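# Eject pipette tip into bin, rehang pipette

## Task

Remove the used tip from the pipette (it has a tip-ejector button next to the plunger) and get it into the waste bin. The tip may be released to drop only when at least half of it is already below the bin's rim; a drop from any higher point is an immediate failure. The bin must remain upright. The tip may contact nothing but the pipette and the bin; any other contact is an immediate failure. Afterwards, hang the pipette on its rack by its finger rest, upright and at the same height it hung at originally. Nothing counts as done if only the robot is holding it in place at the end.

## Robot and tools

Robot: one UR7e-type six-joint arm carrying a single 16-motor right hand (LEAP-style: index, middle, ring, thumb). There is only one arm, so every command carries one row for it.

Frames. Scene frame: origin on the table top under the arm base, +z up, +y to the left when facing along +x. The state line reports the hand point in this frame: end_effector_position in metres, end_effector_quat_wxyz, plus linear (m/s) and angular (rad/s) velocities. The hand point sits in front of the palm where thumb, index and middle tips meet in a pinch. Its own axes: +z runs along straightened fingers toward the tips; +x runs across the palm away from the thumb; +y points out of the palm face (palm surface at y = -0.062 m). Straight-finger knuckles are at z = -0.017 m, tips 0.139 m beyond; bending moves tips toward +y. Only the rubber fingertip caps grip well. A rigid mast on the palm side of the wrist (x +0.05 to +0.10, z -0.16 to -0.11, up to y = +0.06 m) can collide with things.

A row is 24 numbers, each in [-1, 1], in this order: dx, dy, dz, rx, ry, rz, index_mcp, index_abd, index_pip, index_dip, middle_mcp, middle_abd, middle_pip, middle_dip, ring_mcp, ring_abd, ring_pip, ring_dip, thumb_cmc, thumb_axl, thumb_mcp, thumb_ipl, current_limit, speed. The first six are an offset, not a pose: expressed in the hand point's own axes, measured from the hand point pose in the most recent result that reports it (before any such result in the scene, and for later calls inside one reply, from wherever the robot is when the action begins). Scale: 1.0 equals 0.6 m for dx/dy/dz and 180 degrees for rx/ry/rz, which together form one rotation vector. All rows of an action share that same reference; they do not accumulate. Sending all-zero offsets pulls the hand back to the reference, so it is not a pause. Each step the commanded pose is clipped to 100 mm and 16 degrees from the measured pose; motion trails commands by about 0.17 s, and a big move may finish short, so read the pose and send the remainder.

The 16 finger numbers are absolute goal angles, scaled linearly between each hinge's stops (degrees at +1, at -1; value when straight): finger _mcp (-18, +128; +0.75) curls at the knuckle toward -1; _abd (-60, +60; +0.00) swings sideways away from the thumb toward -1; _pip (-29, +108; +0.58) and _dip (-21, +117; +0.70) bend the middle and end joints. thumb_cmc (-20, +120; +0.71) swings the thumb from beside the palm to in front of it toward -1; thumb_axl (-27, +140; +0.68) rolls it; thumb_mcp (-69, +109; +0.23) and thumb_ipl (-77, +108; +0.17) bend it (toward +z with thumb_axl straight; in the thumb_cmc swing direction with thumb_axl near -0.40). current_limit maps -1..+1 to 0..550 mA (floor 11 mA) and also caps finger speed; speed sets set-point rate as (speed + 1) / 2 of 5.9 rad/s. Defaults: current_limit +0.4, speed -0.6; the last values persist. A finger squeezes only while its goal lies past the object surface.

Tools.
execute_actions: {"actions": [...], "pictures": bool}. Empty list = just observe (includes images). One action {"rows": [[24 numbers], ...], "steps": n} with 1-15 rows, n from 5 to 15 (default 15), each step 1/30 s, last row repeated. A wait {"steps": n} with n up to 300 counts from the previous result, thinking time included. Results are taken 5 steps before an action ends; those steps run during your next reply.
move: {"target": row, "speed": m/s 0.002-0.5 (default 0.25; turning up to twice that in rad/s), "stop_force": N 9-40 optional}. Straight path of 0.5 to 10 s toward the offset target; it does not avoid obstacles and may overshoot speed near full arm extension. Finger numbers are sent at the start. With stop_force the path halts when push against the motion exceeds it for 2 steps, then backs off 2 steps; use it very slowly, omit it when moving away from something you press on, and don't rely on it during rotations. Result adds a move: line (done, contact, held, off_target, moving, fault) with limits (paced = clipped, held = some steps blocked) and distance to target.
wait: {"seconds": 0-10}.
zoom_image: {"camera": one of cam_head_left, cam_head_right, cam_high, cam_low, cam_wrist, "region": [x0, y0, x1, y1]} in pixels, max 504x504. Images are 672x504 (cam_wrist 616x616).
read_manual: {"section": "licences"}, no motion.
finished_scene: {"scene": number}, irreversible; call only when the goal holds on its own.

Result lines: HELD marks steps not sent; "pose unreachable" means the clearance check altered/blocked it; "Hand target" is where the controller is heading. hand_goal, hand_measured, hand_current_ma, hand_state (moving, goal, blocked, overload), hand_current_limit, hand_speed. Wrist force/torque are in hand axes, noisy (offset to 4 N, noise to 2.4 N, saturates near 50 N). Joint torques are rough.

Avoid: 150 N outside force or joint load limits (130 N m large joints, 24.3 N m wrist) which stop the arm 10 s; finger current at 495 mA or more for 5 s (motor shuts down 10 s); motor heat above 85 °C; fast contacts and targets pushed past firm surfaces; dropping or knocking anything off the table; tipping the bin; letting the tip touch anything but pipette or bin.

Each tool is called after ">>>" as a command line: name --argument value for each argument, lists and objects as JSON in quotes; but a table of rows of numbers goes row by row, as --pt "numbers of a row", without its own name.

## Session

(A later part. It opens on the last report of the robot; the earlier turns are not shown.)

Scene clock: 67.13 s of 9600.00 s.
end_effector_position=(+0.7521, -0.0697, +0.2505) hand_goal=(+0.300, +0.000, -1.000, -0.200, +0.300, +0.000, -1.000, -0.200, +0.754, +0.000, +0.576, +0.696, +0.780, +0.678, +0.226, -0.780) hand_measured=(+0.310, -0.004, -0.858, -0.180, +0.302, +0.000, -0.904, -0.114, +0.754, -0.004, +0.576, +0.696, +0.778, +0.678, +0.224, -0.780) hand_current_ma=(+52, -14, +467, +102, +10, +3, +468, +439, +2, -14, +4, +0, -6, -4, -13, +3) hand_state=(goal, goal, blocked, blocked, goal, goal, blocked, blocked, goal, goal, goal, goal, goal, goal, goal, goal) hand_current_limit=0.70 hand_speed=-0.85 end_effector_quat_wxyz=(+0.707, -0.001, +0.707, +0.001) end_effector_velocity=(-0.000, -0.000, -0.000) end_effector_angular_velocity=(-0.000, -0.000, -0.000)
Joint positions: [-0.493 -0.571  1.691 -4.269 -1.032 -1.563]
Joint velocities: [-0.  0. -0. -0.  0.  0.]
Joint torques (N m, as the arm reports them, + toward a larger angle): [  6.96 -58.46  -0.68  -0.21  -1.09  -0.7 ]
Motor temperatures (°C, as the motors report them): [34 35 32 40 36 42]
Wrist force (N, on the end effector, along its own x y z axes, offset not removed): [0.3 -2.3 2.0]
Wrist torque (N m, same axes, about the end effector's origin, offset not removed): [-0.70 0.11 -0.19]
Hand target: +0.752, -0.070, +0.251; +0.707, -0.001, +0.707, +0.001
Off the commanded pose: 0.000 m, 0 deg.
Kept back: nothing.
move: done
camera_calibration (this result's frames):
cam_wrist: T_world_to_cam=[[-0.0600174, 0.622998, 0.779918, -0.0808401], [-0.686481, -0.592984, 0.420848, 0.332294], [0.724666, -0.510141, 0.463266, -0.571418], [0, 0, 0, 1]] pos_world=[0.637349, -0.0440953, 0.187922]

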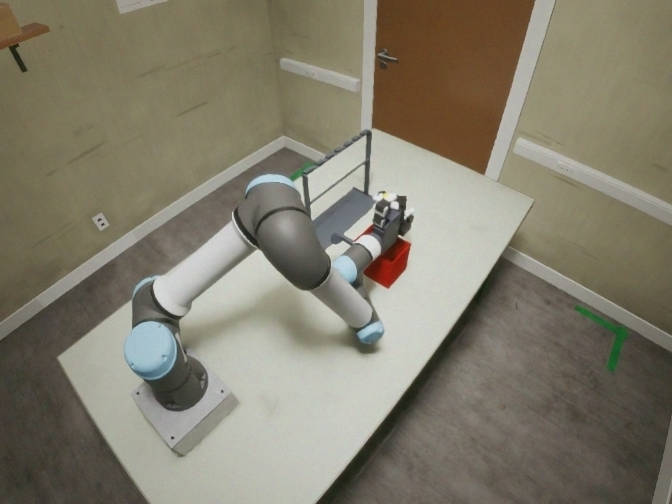

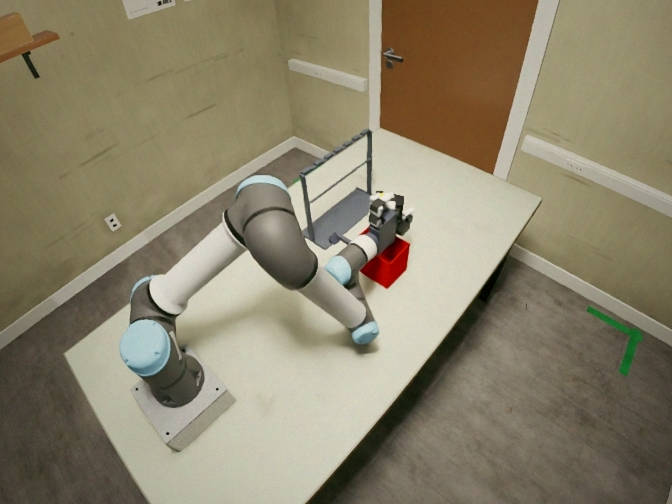

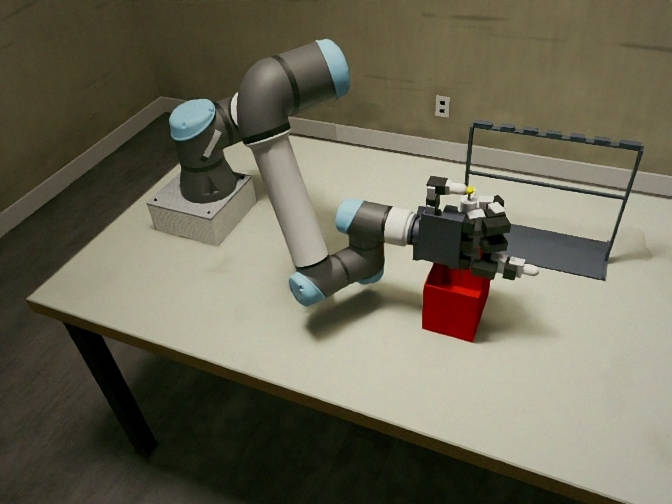

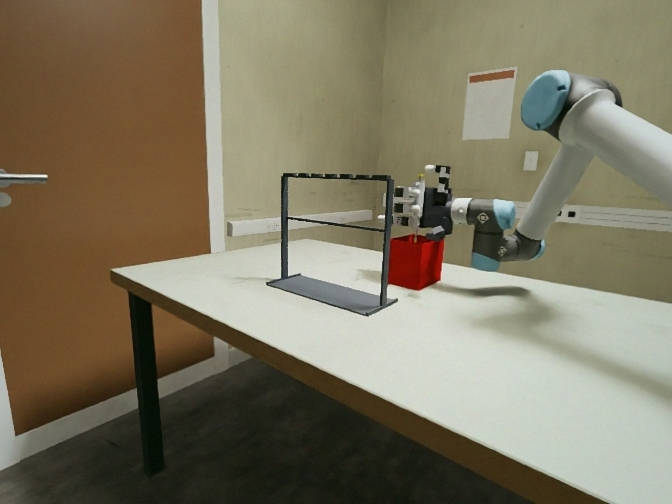

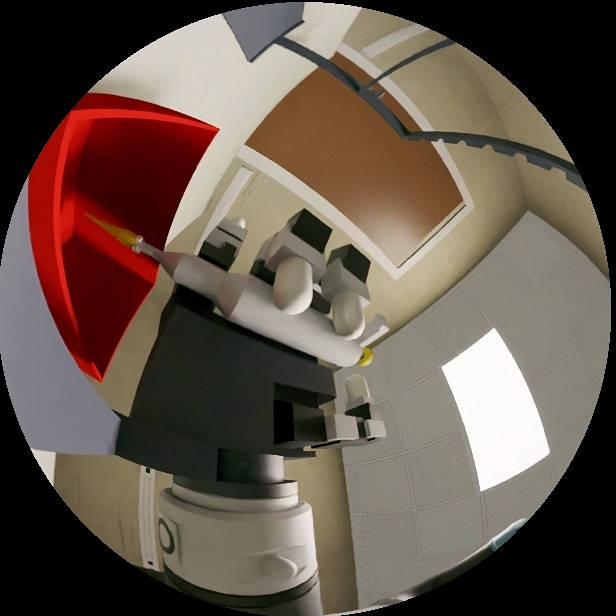

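>>> move --target '[0,0,0,0,0,0, 0.30,0,-1.0,-0.2, 0.30,0,-1.0,-0.2, 0.754,0,0.576,0.696, 0.78,0.678,0.057,-0.78, 0.7,-0.85]'

>>> zoom_image --camera "cam_high" --region '[410, 150, 530, 250]'

>>> zoom_image --camera "cam_wrist" --region '[280, 280, 440, 440]'

Scene clock: 68.50 s of 9600.00 s.
end_effector_position=(+0.7521, -0.0697, +0.2505) hand_goal=(+0.300, +0.000, -1.000, -0.200, +0.300, +0.000, -1.000, -0.200, +0.754, +0.000, +0.576, +0.696, +0.780, +0.678, +0.058, -0.780) hand_measured=(+0.310, -0.004, -0.858, -0.180, +0.302, +0.000, -0.904, -0.114, +0.754, -0.004, +0.576, +0.696, +0.778, +0.678, +0.058, -0.780) hand_current_ma=(+52, -14, +468, +102, +10, +3, +468, +439, +2, -14, +4, +0, -6, -4, -4, +3) hand_state=(goal, goal, blocked, blocked, goal, goal, blocked, blocked, goal, goal, goal, goal, goal, goal, goal, goal) hand_current_limit=0.70 hand_speed=-0.85 end_effector_quat_wxyz=(+0.707, -0.001, +0.707, +0.001) end_effector_velocity=(+0.000, -0.000, +0.000) end_effector_angular_velocity=(-0.000, -0.001, -0.002)
Joint positions: [-0.493 -0.571  1.691 -4.269 -1.032 -1.563]
Joint velocities: [-0.     0.     0.    -0.001 -0.002  0.   ]
Joint torques (N m, as the arm reports them, + toward a larger angle): [  7.84 -58.57  -0.26  -0.2   -0.95  -0.68]
Motor temperatures (°C, as the motors report them): [34 35 32 40 36 42]
Wrist force (N, on the end effector, along its own x y z axes, offset not removed): [0.6 -2.9 2.3]
Wrist torque (N m, same axes, about the end effector's origin, offset not removed): [-0.62 0.23 -0.27]
Hand target: +0.752, -0.070, +0.251; +0.707, -0.001, +0.707, +0.001
Off the commanded pose: 0.000 m, 0 deg.
Kept back: nothing.
move: done
camera_calibration (this result's frames):
cam_wrist: T_world_to_cam=[[-0.0600174, 0.622998, 0.779918, -0.0808401], [-0.686481, -0.592984, 0.420848, 0.332294], [0.724666, -0.510141, 0.463266, -0.571418], [0, 0, 0, 1]] pos_world=[0.637349, -0.0440953, 0.187922]

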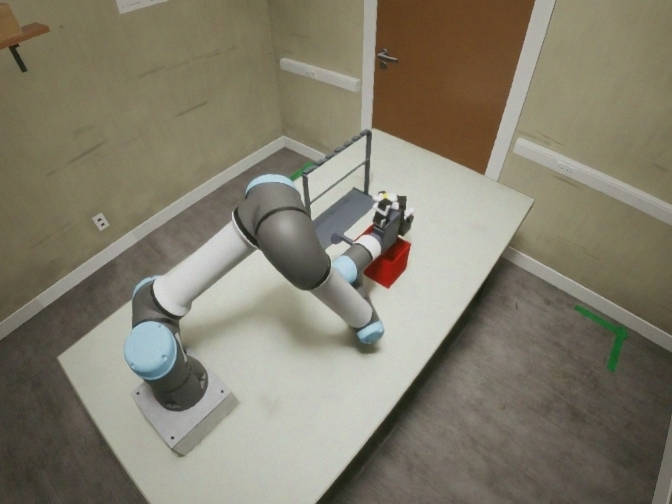

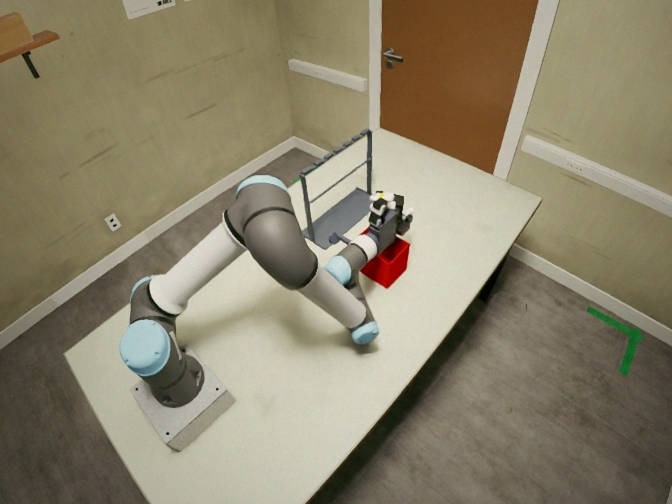

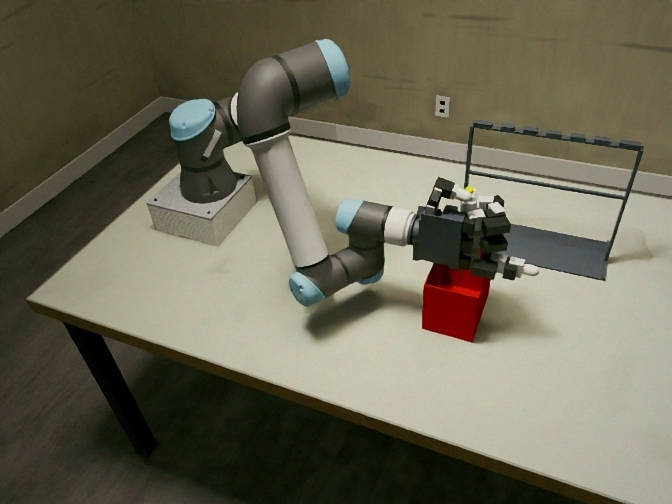

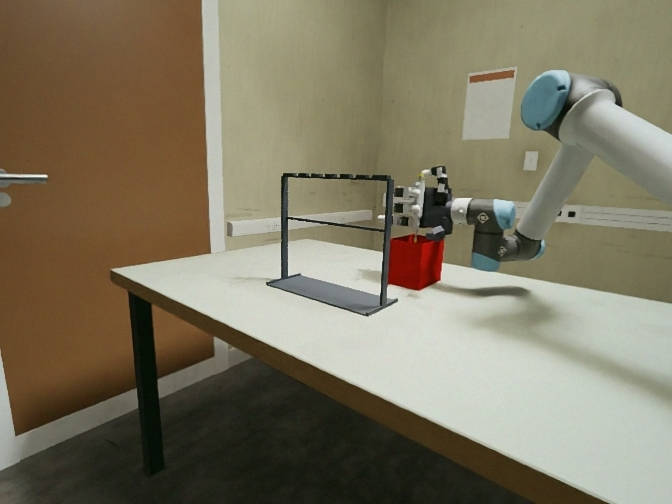

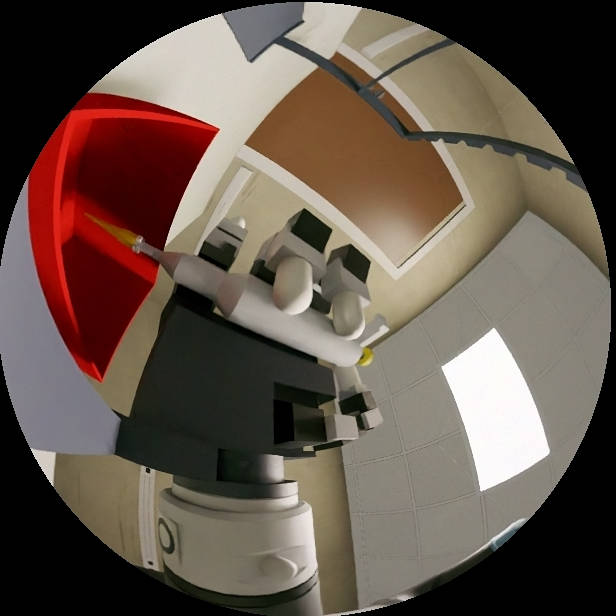

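Region (410, 150, 530, 250) of cam_high's 672x504 image, scaled by 4.200, with more detail than that image has.

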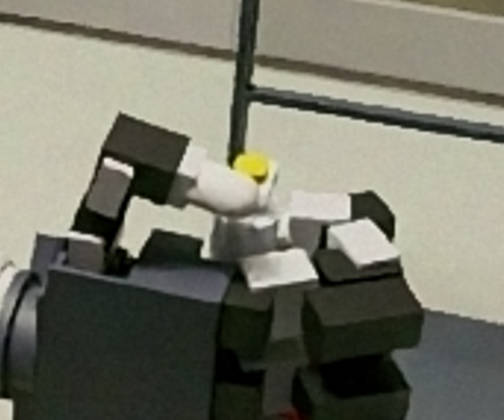

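Region (280, 280, 440, 440) of cam_wrist's 616x616 image, scaled by 3.150, with more detail than that image has.

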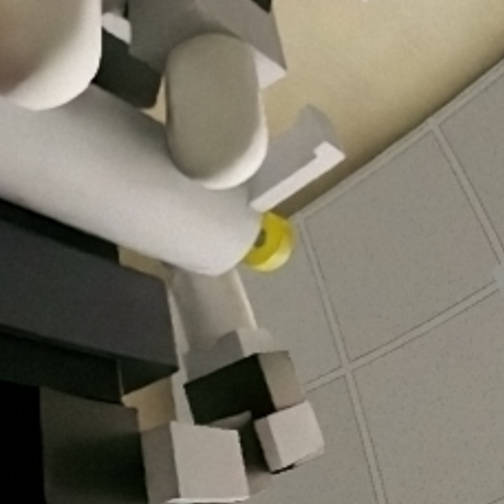

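>>> move --target '[0,0,0,0,0,0, 0.30,0,-1.0,-0.2, 0.30,0,-1.0,-0.2, 0.754,0,0.576,0.696, 0.78,0.678,-0.04,-0.78, 0.7,-0.9]'

>>> zoom_image --camera "cam_high" --region '[410, 150, 530, 250]'

Scene clock: 69.50 s of 9600.00 s.
end_effector_position=(+0.7521, -0.0697, +0.2505) hand_goal=(+0.300, +0.000, -1.000, -0.200, +0.300, +0.000, -1.000, -0.200, +0.754, +0.000, +0.576, +0.696, +0.780, +0.678, -0.040, -0.780) hand_measured=(+0.310, -0.004, -0.858, -0.180, +0.302, +0.000, -0.904, -0.114, +0.754, -0.004, +0.576, +0.696, +0.778, +0.678, -0.042, -0.780) hand_current_ma=(+52, -14, +467, +102, +10, +3, +467, +439, +2, -14, +4, +0, -6, -4, -7, +3) hand_state=(goal, goal, blocked, blocked, goal, goal, blocked, blocked, goal, goal, goal, goal, goal, goal, goal, goal) hand_current_limit=0.70 hand_speed=-0.90 end_effector_quat_wxyz=(+0.707, -0.001, +0.707, +0.001) end_effector_velocity=(+0.000, +0.000, -0.000) end_effector_angular_velocity=(-0.000, -0.000, +0.000)
Joint positions: [-0.493 -0.571  1.691 -4.269 -1.032 -1.563]
Joint velocities: [ 0.001  0.    -0.    -0.    -0.001 -0.   ]
Joint torques (N m, as the arm reports them, + toward a larger angle): [  8.2  -58.98  -0.66  -0.36  -0.94  -0.73]
Motor temperatures (°C, as the motors report them): [34 35 32 40 36 42]
Wrist force (N, on the end effector, along its own x y z axes, offset not removed): [-2.8 -5.2 3.3]
Wrist torque (N m, same axes, about the end effector's origin, offset not removed): [-1.15 0.45 -0.50]
Hand target: +0.752, -0.070, +0.251; +0.707, -0.001, +0.707, +0.001
Off the commanded pose: 0.000 m, 0 deg.
Kept back: nothing.
move: done
camera_calibration (this result's frames):
cam_wrist: T_world_to_cam=[[-0.0600174, 0.622998, 0.779918, -0.0808401], [-0.686481, -0.592984, 0.420848, 0.332294], [0.724666, -0.510141, 0.463266, -0.571418], [0, 0, 0, 1]] pos_world=[0.637349, -0.0440953, 0.187922]

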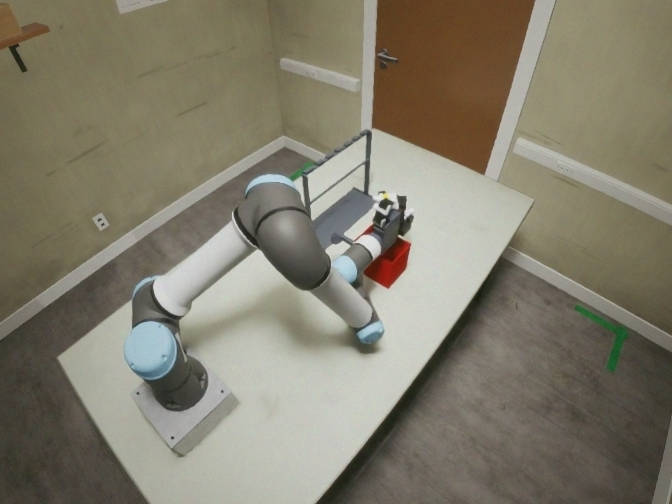

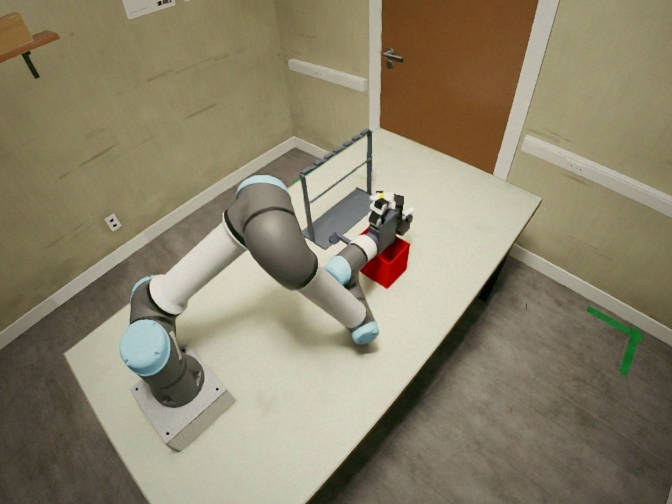

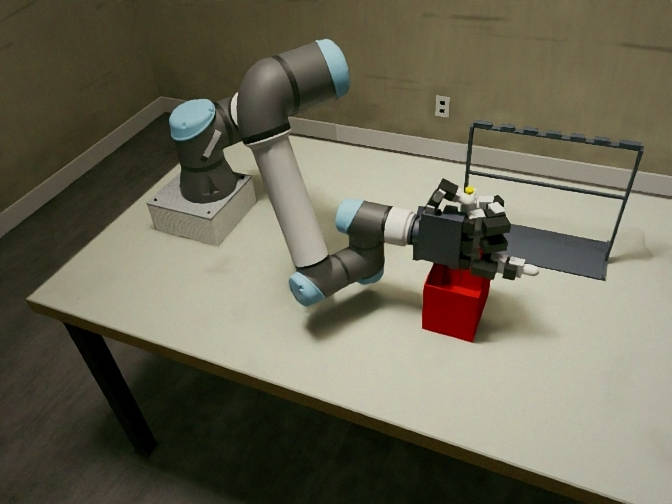

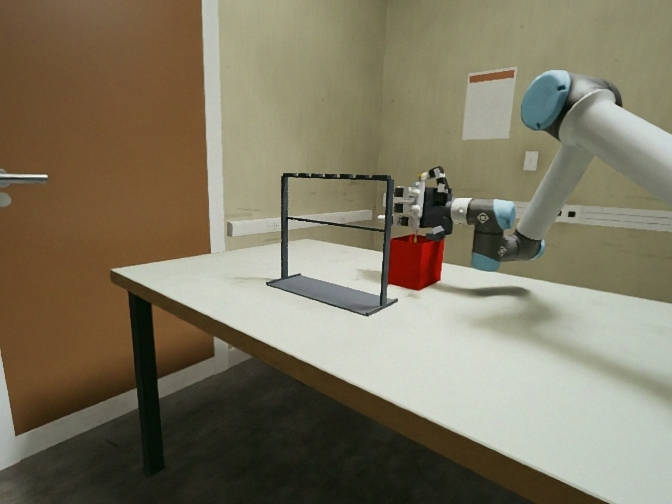

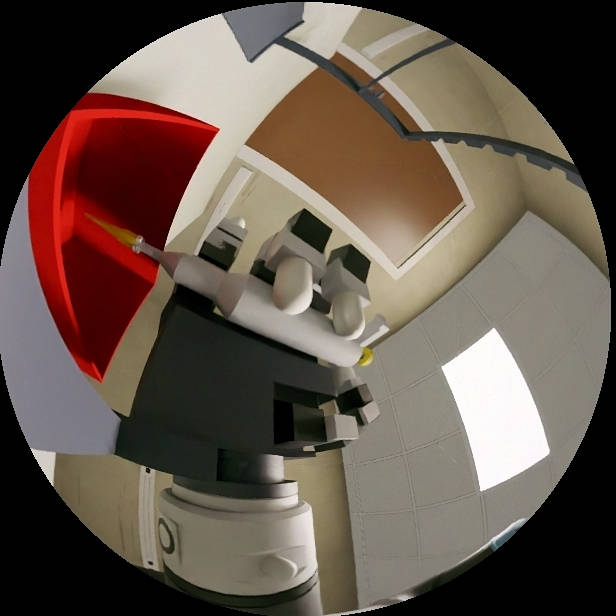

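Region (410, 150, 530, 250) of cam_high's 672x504 image, scaled by 4.200, with more detail than that image has.

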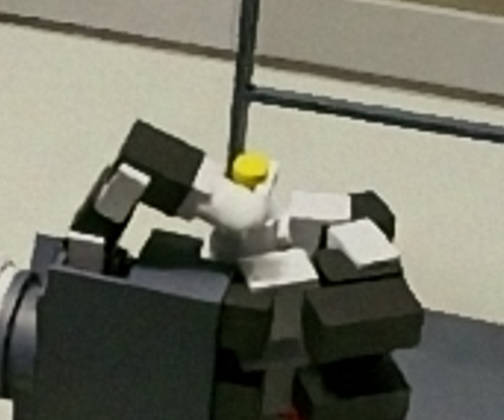

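>>> execute_actions --actions '[{"rows": [[0,0,0,0,0,0, 0.30,0,-1.0,-0.2, 0.30,0,-1.0,-0.2, 0.754,0,0.576,0.696, 0.78,0.678,-0.09,-0.78, 0.7,-0.9]], "steps": 15}]'

>>> execute_actions --actions '[{"steps": 10}]' --pictures true

>>> zoom_image --camera "cam_high" --region '[410, 150, 530, 250]'

Scene clock: 70.03 s of 9600.00 s.
end_effector_position=(+0.7521, -0.0697, +0.2505) hand_goal=(+0.300, +0.000, -1.000, -0.200, +0.300, +0.000, -1.000, -0.200, +0.754, +0.000, +0.576, +0.696, +0.780, +0.678, -0.090, -0.780) hand_measured=(+0.310, -0.004, -0.858, -0.180, +0.302, +0.000, -0.904, -0.114, +0.754, -0.004, +0.576, +0.696, +0.782, +0.678, -0.058, -0.774) hand_current_ma=(+52, -14, +467, +103, +9, +3, +467, +439, +2, -14, +4, +0, +8, +1, +225, +55) hand_state=(goal, goal, blocked, blocked, goal, goal, blocked, blocked, goal, goal, goal, goal, goal, goal, moving, moving) hand_current_limit=0.70 hand_speed=-0.90 end_effector_quat_wxyz=(+0.707, -0.001, +0.707, +0.001) end_effector_velocity=(-0.000, +0.000, -0.000) end_effector_angular_velocity=(+0.000, +0.000, +0.000)
Joint positions: [-0.493 -0.571  1.691 -4.269 -1.032 -1.563]
Joint velocities: [ 0.  0.  0. -0.  0.  0.]
Joint torques (N m, as the arm reports them, + toward a larger angle): [  7.98 -58.51  -0.53  -0.18  -0.99  -0.68]
Motor temperatures (°C, as the motors report them): [34 35 32 40 36 42]
Wrist force (N, on the end effector, along its own x y z axes, offset not removed): [-1.0 -1.7 -0.4]
Wrist torque (N m, same axes, about the end effector's origin, offset not removed): [-0.33 0.28 -0.43]
Steps of this call (steps 1 to 6: nothing new was sent; steps 7 to 16: the first 10 steps of this action). Readings (end_effector_position | what the end effector reports):
7: (+0.7521, -0.0697, +0.2505) | hand_goal=(+0.300, +0.000, -1.000, -0.200, +0.300, +0.000, -1.000, -0.200, +0.754, +0.000, +0.576, +0.696, +0.780, +0.678, -0.090, -0.780) hand_measured=(+0.310, -0.004, -0.858, -0.180, +0.302, +0.000, -0.904, -0.114, +0.754, -0.004, +0.576, +0.696, +0.778, +0.678, -0.042, -0.780) hand_current_ma=(+52, -14, +468, +102, +10, +3, +467, +439, +2, -14, +4, +0, -6, -4, -7, +3) hand_state=(goal, goal, blocked, blocked, goal, goal, blocked, blocked, goal, goal, goal, goal, goal, goal, moving, goal) hand_current_limit=0.70 hand_speed=-0.90
8: (+0.7521, -0.0697, +0.2505) | hand_goal=(+0.300, +0.000, -1.000, -0.200, +0.300, +0.000, -1.000, -0.200, +0.754, +0.000, +0.576, +0.696, +0.780, +0.678, -0.090, -0.780) hand_measured=(+0.310, -0.004, -0.858, -0.180, +0.302, +0.000, -0.904, -0.114, +0.754, -0.004, +0.576, +0.696, +0.778, +0.678, -0.042, -0.780) hand_current_ma=(+52, -14, +467, +102, +10, +3, +468, +439, +2, -14, +4, +0, -6, -4, +14, +3) hand_state=(goal, goal, blocked, blocked, goal, goal, blocked, blocked, goal, goal, goal, goal, goal, goal, moving, goal) hand_current_limit=0.70 hand_speed=-0.90
10: (+0.7521, -0.0697, +0.2505) | hand_goal=(+0.300, +0.000, -1.000, -0.200, +0.300, +0.000, -1.000, -0.200, +0.754, +0.000, +0.576, +0.696, +0.780, +0.678, -0.090, -0.780) hand_measured=(+0.310, -0.004, -0.858, -0.180, +0.302, +0.000, -0.904, -0.114, +0.754, -0.004, +0.576, +0.696, +0.778, +0.678, -0.046, -0.780) hand_current_ma=(+52, -14, +467, +102, +9, +3, +468, +439, +2, -14, +4, +0, -6, -4, +83, +5) hand_state=(goal, goal, blocked, blocked, goal, goal, blocked, blocked, goal, goal, goal, goal, goal, goal, moving, goal) hand_current_limit=0.70 hand_speed=-0.90
14: (+0.7521, -0.0697, +0.2505) | hand_goal=(+0.300, +0.000, -1.000, -0.200, +0.300, +0.000, -1.000, -0.200, +0.754, +0.000, +0.576, +0.696, +0.780, +0.678, -0.090, -0.780) hand_measured=(+0.310, -0.004, -0.858, -0.180, +0.302, +0.000, -0.904, -0.114, +0.754, -0.004, +0.576, +0.696, +0.780, +0.678, -0.054, -0.776) hand_current_ma=(+52, -14, +467, +103, +9, +3, +467, +439, +2, -14, +4, +0, +4, -3, +199, +39) hand_state=(goal, goal, blocked, blocked, goal, goal, blocked, blocked, goal, goal, goal, goal, goal, goal, moving, moving) hand_current_limit=0.70 hand_speed=-0.90
16: the state above

Scene clock: 70.37 s of 9600.00 s.
end_effector_position=(+0.7521, -0.0697, +0.2505) hand_goal=(+0.300, +0.000, -1.000, -0.200, +0.300, +0.000, -1.000, -0.200, +0.754, +0.000, +0.576, +0.696, +0.780, +0.678, -0.090, -0.780) hand_measured=(+0.310, -0.004, -0.858, -0.180, +0.302, +0.000, -0.904, -0.114, +0.754, -0.004, +0.576, +0.696, +0.782, +0.678, -0.058, -0.772) hand_current_ma=(+52, -14, +467, +103, +9, +3, +467, +439, +2, -14, +4, +0, +7, +0, +221, +51) hand_state=(goal, goal, blocked, blocked, goal, goal, blocked, blocked, goal, goal, goal, goal, goal, goal, blocked, goal) hand_current_limit=0.70 hand_speed=-0.90 end_effector_quat_wxyz=(+0.707, -0.001, +0.707, +0.001) end_effector_velocity=(+0.000, -0.000, +0.000) end_effector_angular_velocity=(-0.001, -0.001, -0.001)
Joint positions: [-0.493 -0.571  1.691 -4.269 -1.032 -1.563]
Joint velocities: [ 0.     0.    -0.001 -0.    -0.001 -0.   ]
Joint torques (N m, as the arm reports them, + toward a larger angle): [  8.25 -59.56  -0.33  -0.24  -1.01  -0.83]
Motor temperatures (°C, as the motors report them): [34 35 32 40 36 42]
Wrist force (N, on the end effector, along its own x y z axes, offset not removed): [-1.7 3.2 1.6]
Wrist torque (N m, same axes, about the end effector's origin, offset not removed): [0.17 0.24 -0.43]
Hand target: +0.752, -0.070, +0.251; +0.707, -0.001, +0.707, +0.001
Off the commanded pose: 0.000 m, 0 deg.
Kept back: nothing.
Steps of this call (steps 1 to 5: the last 5 steps of your previous action; steps 6 to 10: nothing new was sent). Readings (end_effector_position | what the end effector reports):
1: (+0.7521, -0.0697, +0.2505) | hand_goal=(+0.300, +0.000, -1.000, -0.200, +0.300, +0.000, -1.000, -0.200, +0.754, +0.000, +0.576, +0.696, +0.780, +0.678, -0.090, -0.780) hand_measured=(+0.310, -0.004, -0.858, -0.180, +0.302, +0.000, -0.904, -0.114, +0.754, -0.004, +0.576, +0.696, +0.782, +0.678, -0.058, -0.772) hand_current_ma=(+52, -14, +467, +103, +9, +3, +468, +439, +2, -14, +4, +0, +7, +0, +221, +52) hand_state=(goal, goal, blocked, blocked, goal, goal, blocked, blocked, goal, goal, goal, goal, goal, goal, blocked, goal) hand_current_limit=0.70 hand_speed=-0.90
2: (+0.7521, -0.0697, +0.2505) | hand_goal=(+0.300, +0.000, -1.000, -0.200, +0.300, +0.000, -1.000, -0.200, +0.754, +0.000, +0.576, +0.696, +0.780, +0.678, -0.090, -0.780) hand_measured=(+0.310, -0.004, -0.858, -0.180, +0.302, +0.000, -0.904, -0.114, +0.754, -0.004, +0.576, +0.696, +0.782, +0.678, -0.058, -0.772) hand_current_ma=(+52, -14, +467, +103, +9, +3, +468, +439, +2, -14, +4, +0, +7, +0, +221, +52) hand_state=(goal, goal, blocked, blocked, goal, goal, blocked, blocked, goal, goal, goal, goal, goal, goal, blocked, goal) hand_current_limit=0.70 hand_speed=-0.90
4: (+0.7521, -0.0697, +0.2505) | hand_goal=(+0.300, +0.000, -1.000, -0.200, +0.300, +0.000, -1.000, -0.200, +0.754, +0.000, +0.576, +0.696, +0.780, +0.678, -0.090, -0.780) hand_measured=(+0.310, -0.004, -0.858, -0.180, +0.302, +0.000, -0.904, -0.114, +0.754, -0.004, +0.576, +0.696, +0.782, +0.678, -0.058, -0.772) hand_current_ma=(+52, -14, +468, +103, +9, +3, +467, +439, +2, -14, +4, +0, +7, +0, +221, +52) hand_state=(goal, goal, blocked, blocked, goal, goal, blocked, blocked, goal, goal, goal, goal, goal, goal, blocked, goal) hand_current_limit=0.70 hand_speed=-0.90
8: (+0.7521, -0.0697, +0.2505) | hand_goal=(+0.300, +0.000, -1.000, -0.200, +0.300, +0.000, -1.000, -0.200, +0.754, +0.000, +0.576, +0.696, +0.780, +0.678, -0.090, -0.780) hand_measured=(+0.310, -0.004, -0.858, -0.180, +0.302, +0.000, -0.904, -0.114, +0.754, -0.004, +0.576, +0.696, +0.782, +0.678, -0.058, -0.772) hand_current_ma=(+52, -14, +468, +103, +9, +3, +468, +439, +2, -14, +4, +0, +7, +0, +221, +51) hand_state=(goal, goal, blocked, blocked, goal, goal, blocked, blocked, goal, goal, goal, goal, goal, goal, blocked, goal) hand_current_limit=0.70 hand_speed=-0.90
10: the state above
camera_calibration (this result's frames):
cam_wrist: T_world_to_cam=[[-0.0600174, 0.622998, 0.779918, -0.0808401], [-0.686482, -0.592984, 0.420848, 0.332294], [0.724666, -0.510141, 0.463266, -0.571418], [0, 0, 0, 1]] pos_world=[0.637349, -0.0440954, 0.187922]

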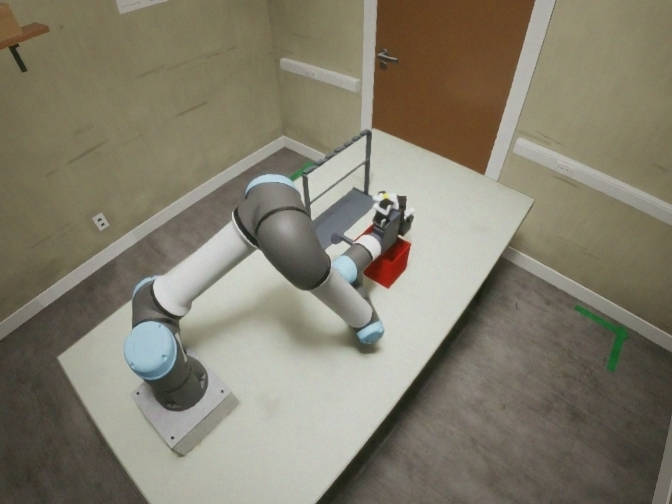

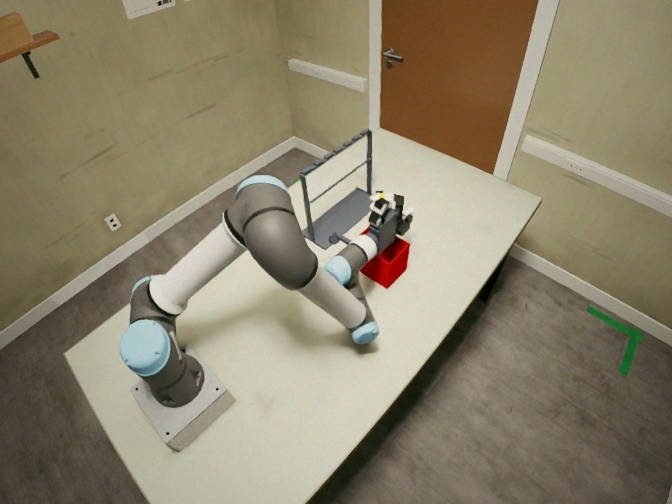

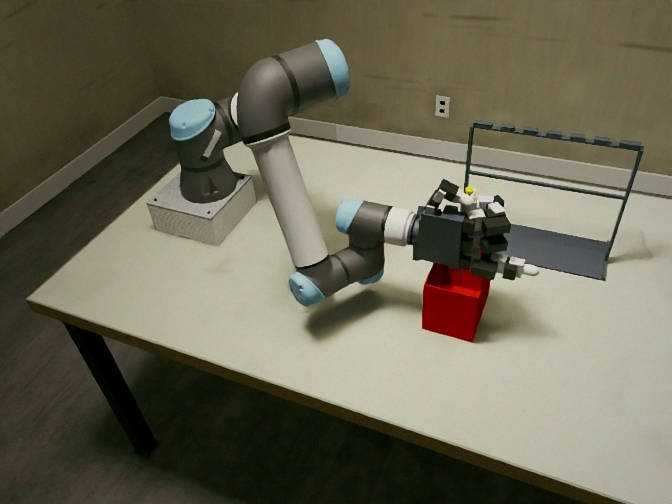

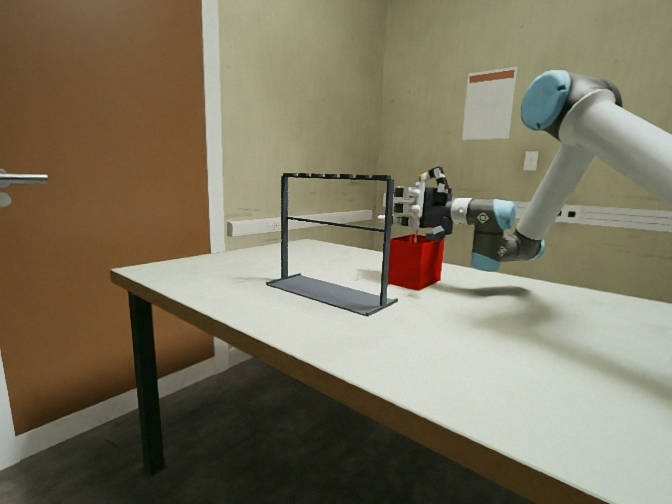

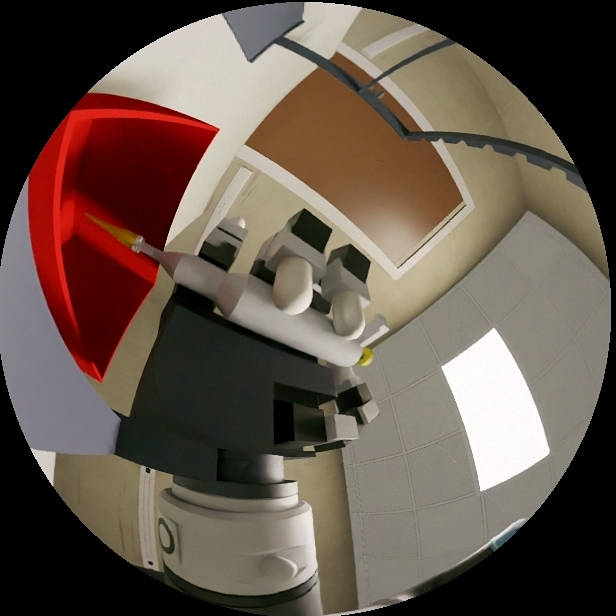

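Region (410, 150, 530, 250) of cam_high's 672x504 image, scaled by 4.200, with more detail than that image has.

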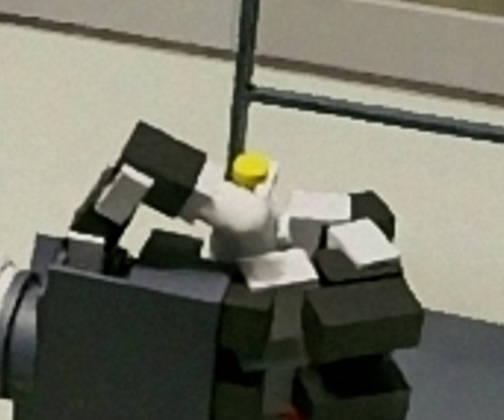

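>>> execute_actions --actions '[{"rows": [[0,0,0,0,0,0, 0.30,0,-1.0,-0.2, 0.30,0,-1.0,-0.2, 0.754,0,0.576,0.696, 0.78,0.678,-0.2,-0.82, 0.7,-0.9]], "steps": 15}]'

>>> execute_actions --actions '[{"steps": 20}]' --pictures true

>>> zoom_image --camera "cam_wrist" --region '[60, 180, 220, 320]'

Scene clock: 70.90 s of 9600.00 s.
end_effector_position=(+0.7521, -0.0697, +0.2505) hand_goal=(+0.300, +0.000, -1.000, -0.200, +0.300, +0.000, -1.000, -0.200, +0.754, +0.000, +0.576, +0.696, +0.780, +0.678, -0.200, -0.820) hand_measured=(+0.310, +0.000, -0.858, -0.178, +0.302, +0.004, -0.904, -0.114, +0.754, -0.004, +0.576, +0.696, +0.784, +0.680, -0.068, -0.774) hand_current_ma=(+52, -2, +466, +110, +8, +19, +467, +439, +2, -14, +4, +0, +21, +11, +468, +319) hand_state=(goal, goal, blocked, blocked, goal, goal, blocked, blocked, goal, goal, goal, goal, goal, goal, blocked, blocked) hand_current_limit=0.70 hand_speed=-0.90 end_effector_quat_wxyz=(+0.707, -0.001, +0.707, +0.001) end_effector_velocity=(+0.000, +0.000, -0.000) end_effector_angular_velocity=(+0.000, +0.001, -0.001)
Joint positions: [-0.493 -0.571  1.691 -4.269 -1.032 -1.563]
Joint velocities: [ 0.     0.     0.     0.001 -0.001 -0.   ]
Joint torques (N m, as the arm reports them, + toward a larger angle): [  7.56 -59.46  -0.77  -0.29  -1.27  -0.78]
Motor temperatures (°C, as the motors report them): [34 35 32 40 36 42]
Wrist force (N, on the end effector, along its own x y z axes, offset not removed): [0.3 -1.8 -1.4]
Wrist torque (N m, same axes, about the end effector's origin, offset not removed): [-0.35 0.13 -0.15]
Steps of this call (steps 1 to 6: nothing new was sent; steps 7 to 16: the first 10 steps of this action). Readings (end_effector_position | what the end effector reports):
7: (+0.7521, -0.0697, +0.2505) | hand_goal=(+0.300, +0.000, -1.000, -0.200, +0.300, +0.000, -1.000, -0.200, +0.754, +0.000, +0.576, +0.696, +0.780, +0.678, -0.200, -0.820) hand_measured=(+0.310, -0.004, -0.858, -0.180, +0.302, +0.000, -0.904, -0.114, +0.754, -0.004, +0.576, +0.696, +0.782, +0.678, -0.058, -0.772) hand_current_ma=(+52, -14, +468, +103, +9, +3, +468, +439, +2, -14, +4, +0, +7, +0, +221, +51) hand_state=(goal, goal, blocked, blocked, goal, goal, blocked, blocked, goal, goal, goal, goal, goal, goal, moving, moving) hand_current_limit=0.70 hand_speed=-0.90
8: (+0.7521, -0.0697, +0.2505) | hand_goal=(+0.300, +0.000, -1.000, -0.200, +0.300, +0.000, -1.000, -0.200, +0.754, +0.000, +0.576, +0.696, +0.780, +0.678, -0.200, -0.820) hand_measured=(+0.310, -0.004, -0.858, -0.180, +0.302, +0.000, -0.904, -0.114, +0.754, -0.004, +0.576, +0.696, +0.782, +0.678, -0.058, -0.772) hand_current_ma=(+52, -14, +467, +103, +9, +3, +467, +439, +2, -14, +4, +0, +7, +0, +247, +96) hand_state=(goal, goal, blocked, blocked, goal, goal, blocked, blocked, goal, goal, goal, goal, goal, goal, moving, moving) hand_current_limit=0.70 hand_speed=-0.90
10: (+0.7521, -0.0697, +0.2505) | hand_goal=(+0.300, +0.000, -1.000, -0.200, +0.300, +0.000, -1.000, -0.200, +0.754, +0.000, +0.576, +0.696, +0.780, +0.678, -0.200, -0.820) hand_measured=(+0.310, -0.004, -0.858, -0.180, +0.302, +0.000, -0.904, -0.114, +0.754, -0.004, +0.576, +0.696, +0.782, +0.678, -0.062, -0.772) hand_current_ma=(+52, -14, +467, +103, +8, +3, +467, +439, +2, -14, +4, +0, +11, +2, +323, +180) hand_state=(goal, goal, blocked, blocked, goal, goal, blocked, blocked, goal, goal, goal, goal, goal, goal, moving, moving) hand_current_limit=0.70 hand_speed=-0.90
14: (+0.7521, -0.0697, +0.2505) | hand_goal=(+0.300, +0.000, -1.000, -0.200, +0.300, +0.000, -1.000, -0.200, +0.754, +0.000, +0.576, +0.696, +0.780, +0.678, -0.200, -0.820) hand_measured=(+0.310, -0.002, -0.858, -0.180, +0.302, +0.002, -0.904, -0.114, +0.754, -0.004, +0.576, +0.696, +0.784, +0.680, -0.068, -0.774) hand_current_ma=(+52, -2, +464, +108, +8, +19, +468, +439, +2, -14, +4, +0, +21, +11, +456, +321) hand_state=(goal, moving, blocked, blocked, goal, moving, blocked, blocked, goal, goal, goal, goal, goal, goal, moving, moving) hand_current_limit=0.70 hand_speed=-0.90
16: the state above

Scene clock: 71.57 s of 9600.00 s.
end_effector_position=(+0.7521, -0.0697, +0.2505) hand_goal=(+0.300, +0.000, -1.000, -0.200, +0.300, +0.000, -1.000, -0.200, +0.754, +0.000, +0.576, +0.696, +0.780, +0.678, -0.200, -0.820) hand_measured=(+0.310, +0.000, -0.858, -0.178, +0.302, +0.004, -0.904, -0.114, +0.754, -0.004, +0.576, +0.696, +0.784, +0.680, -0.068, -0.774) hand_current_ma=(+52, -1, +467, +111, +8, +20, +467, +439, +2, -14, +4, +0, +21, +11, +467, +319) hand_state=(goal, goal, blocked, blocked, goal, goal, blocked, blocked, goal, goal, goal, goal, goal, goal, blocked, blocked) hand_current_limit=0.70 hand_speed=-0.90 end_effector_quat_wxyz=(+0.707, -0.001, +0.707, +0.001) end_effector_velocity=(+0.000, +0.000, -0.000) end_effector_angular_velocity=(-0.000, -0.000, +0.000)
Joint positions: [-0.493 -0.571  1.691 -4.269 -1.032 -1.563]
Joint velocities: [ 0.  0. -0. -0. -0.  0.]
Joint torques (N m, as the arm reports them, + toward a larger angle): [  7.88 -58.87   0.19  -0.58  -0.95  -0.83]
Motor temperatures (°C, as the motors report them): [34 35 32 40 36 42]
Wrist force (N, on the end effector, along its own x y z axes, offset not removed): [0.7 -2.2 1.6]
Wrist torque (N m, same axes, about the end effector's origin, offset not removed): [-0.38 -0.17 -0.41]
Hand target: +0.752, -0.070, +0.251; +0.707, -0.001, +0.707, +0.001
Off the commanded pose: 0.000 m, 0 deg.
Kept back: nothing.
Steps of this call (steps 1 to 5: the last 5 steps of your previous action; steps 6 to 20: nothing new was sent). Readings (end_effector_position | what the end effector reports):
1: (+0.7521, -0.0697, +0.2505) | hand_goal=(+0.300, +0.000, -1.000, -0.200, +0.300, +0.000, -1.000, -0.200, +0.754, +0.000, +0.576, +0.696, +0.780, +0.678, -0.200, -0.820) hand_measured=(+0.310, +0.000, -0.858, -0.178, +0.302, +0.004, -0.904, -0.114, +0.754, -0.004, +0.576, +0.696, +0.784, +0.680, -0.068, -0.774) hand_current_ma=(+52, -3, +467, +110, +8, +18, +468, +439, +2, -14, +4, +0, +21, +11, +468, +319) hand_state=(goal, goal, blocked, blocked, goal, goal, blocked, blocked, goal, goal, goal, goal, goal, goal, blocked, blocked) hand_current_limit=0.70 hand_speed=-0.90
2: (+0.7521, -0.0697, +0.2505) | hand_goal=(+0.300, +0.000, -1.000, -0.200, +0.300, +0.000, -1.000, -0.200, +0.754, +0.000, +0.576, +0.696, +0.780, +0.678, -0.200, -0.820) hand_measured=(+0.310, +0.000, -0.858, -0.178, +0.302, +0.004, -0.904, -0.114, +0.754, -0.004, +0.576, +0.696, +0.784, +0.680, -0.068, -0.774) hand_current_ma=(+52, +1, +467, +111, +8, +22, +467, +439, +2, -14, +4, +0, +22, +11, +466, +319) hand_state=(goal, goal, blocked, blocked, goal, goal, blocked, blocked, goal, goal, goal, goal, goal, goal, blocked, blocked) hand_current_limit=0.70 hand_speed=-0.90
4: (+0.7521, -0.0697, +0.2505) | hand_goal=(+0.300, +0.000, -1.000, -0.200, +0.300, +0.000, -1.000, -0.200, +0.754, +0.000, +0.576, +0.696, +0.780, +0.678, -0.200, -0.820) hand_measured=(+0.310, +0.000, -0.858, -0.178, +0.302, +0.004, -0.904, -0.114, +0.754, -0.004, +0.576, +0.696, +0.784, +0.680, -0.068, -0.774) hand_current_ma=(+52, -1, +467, +111, +8, +20, +467, +439, +2, -14, +4, +0, +21, +11, +468, +319) hand_state=(goal, goal, blocked, blocked, goal, goal, blocked, blocked, goal, goal, goal, goal, goal, goal, blocked, blocked) hand_current_limit=0.70 hand_speed=-0.90
8: (+0.7521, -0.0697, +0.2505) | hand_goal=(+0.300, +0.000, -1.000, -0.200, +0.300, +0.000, -1.000, -0.200, +0.754, +0.000, +0.576, +0.696, +0.780, +0.678, -0.200, -0.820) hand_measured=(+0.310, +0.000, -0.858, -0.178, +0.302, +0.004, -0.904, -0.114, +0.754, -0.004, +0.576, +0.696, +0.784, +0.680, -0.068, -0.774) hand_current_ma=(+52, -1, +467, +111, +8, +20, +467, +439, +2, -14, +4, +0, +21, +11, +468, +319) hand_state=(goal, goal, blocked, blocked, goal, goal, blocked, blocked, goal, goal, goal, goal, goal, goal, blocked, blocked) hand_current_limit=0.70 hand_speed=-0.90
20: the state above
camera_calibration (this result's frames):
cam_wrist: T_world_to_cam=[[-0.060017, 0.622998, 0.779918, -0.0808403], [-0.686481, -0.592984, 0.420848, 0.332294], [0.724666, -0.510141, 0.463265, -0.571418], [0, 0, 0, 1]] pos_world=[0.63735, -0.0440954, 0.187922]

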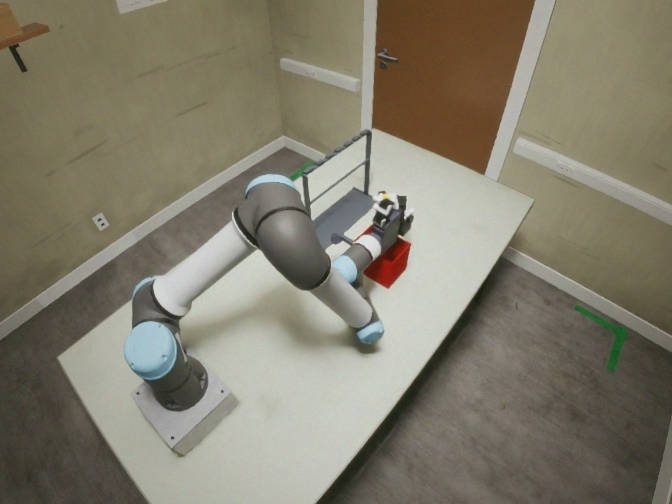

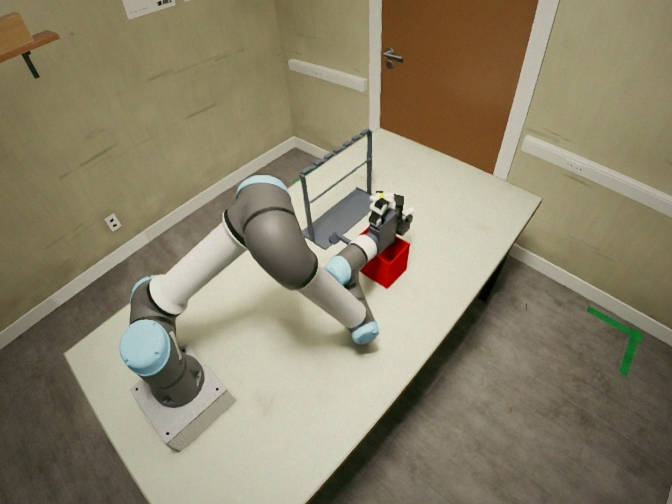

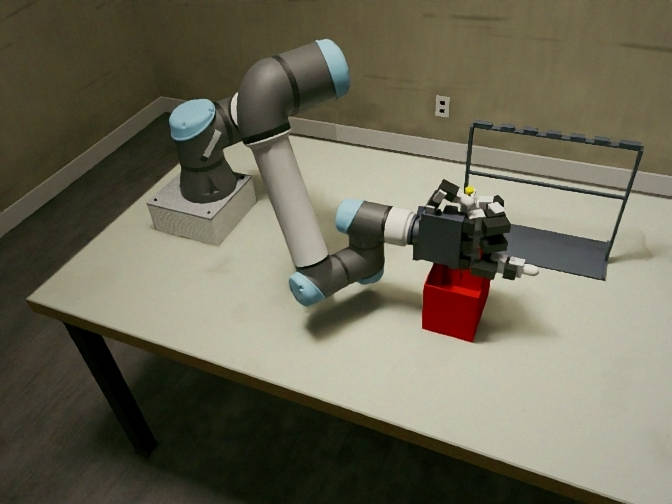

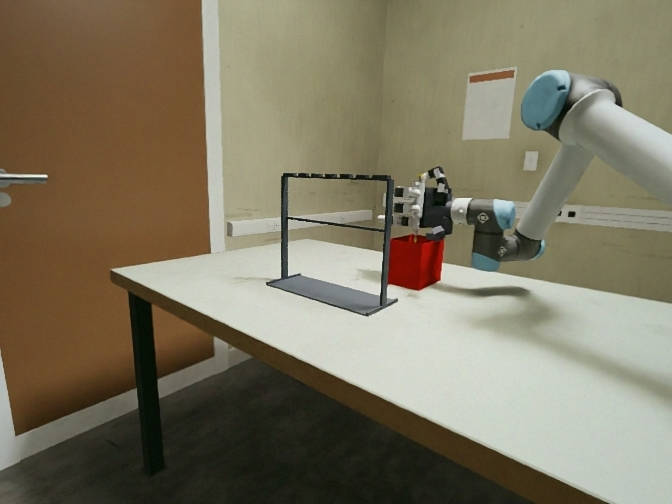

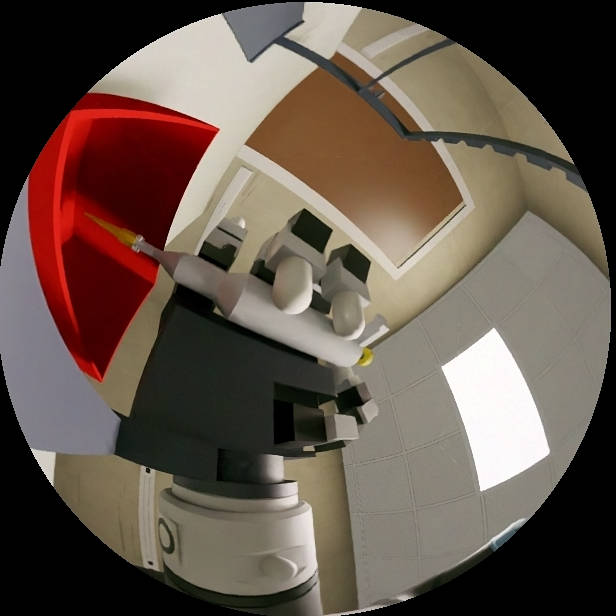

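Region (60, 180, 220, 320) of cam_wrist's 616x616 image, scaled by 3.150, with more detail than that image has; it fills the top 441 rows of this view, and the rest is white.

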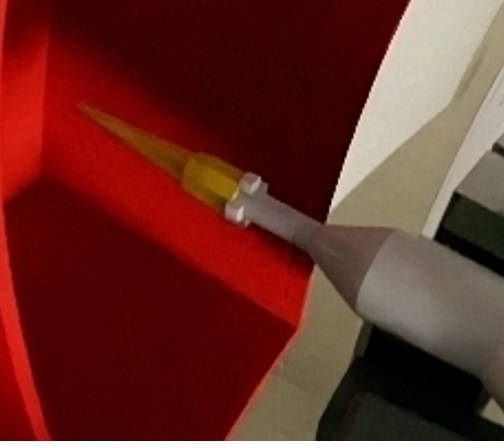

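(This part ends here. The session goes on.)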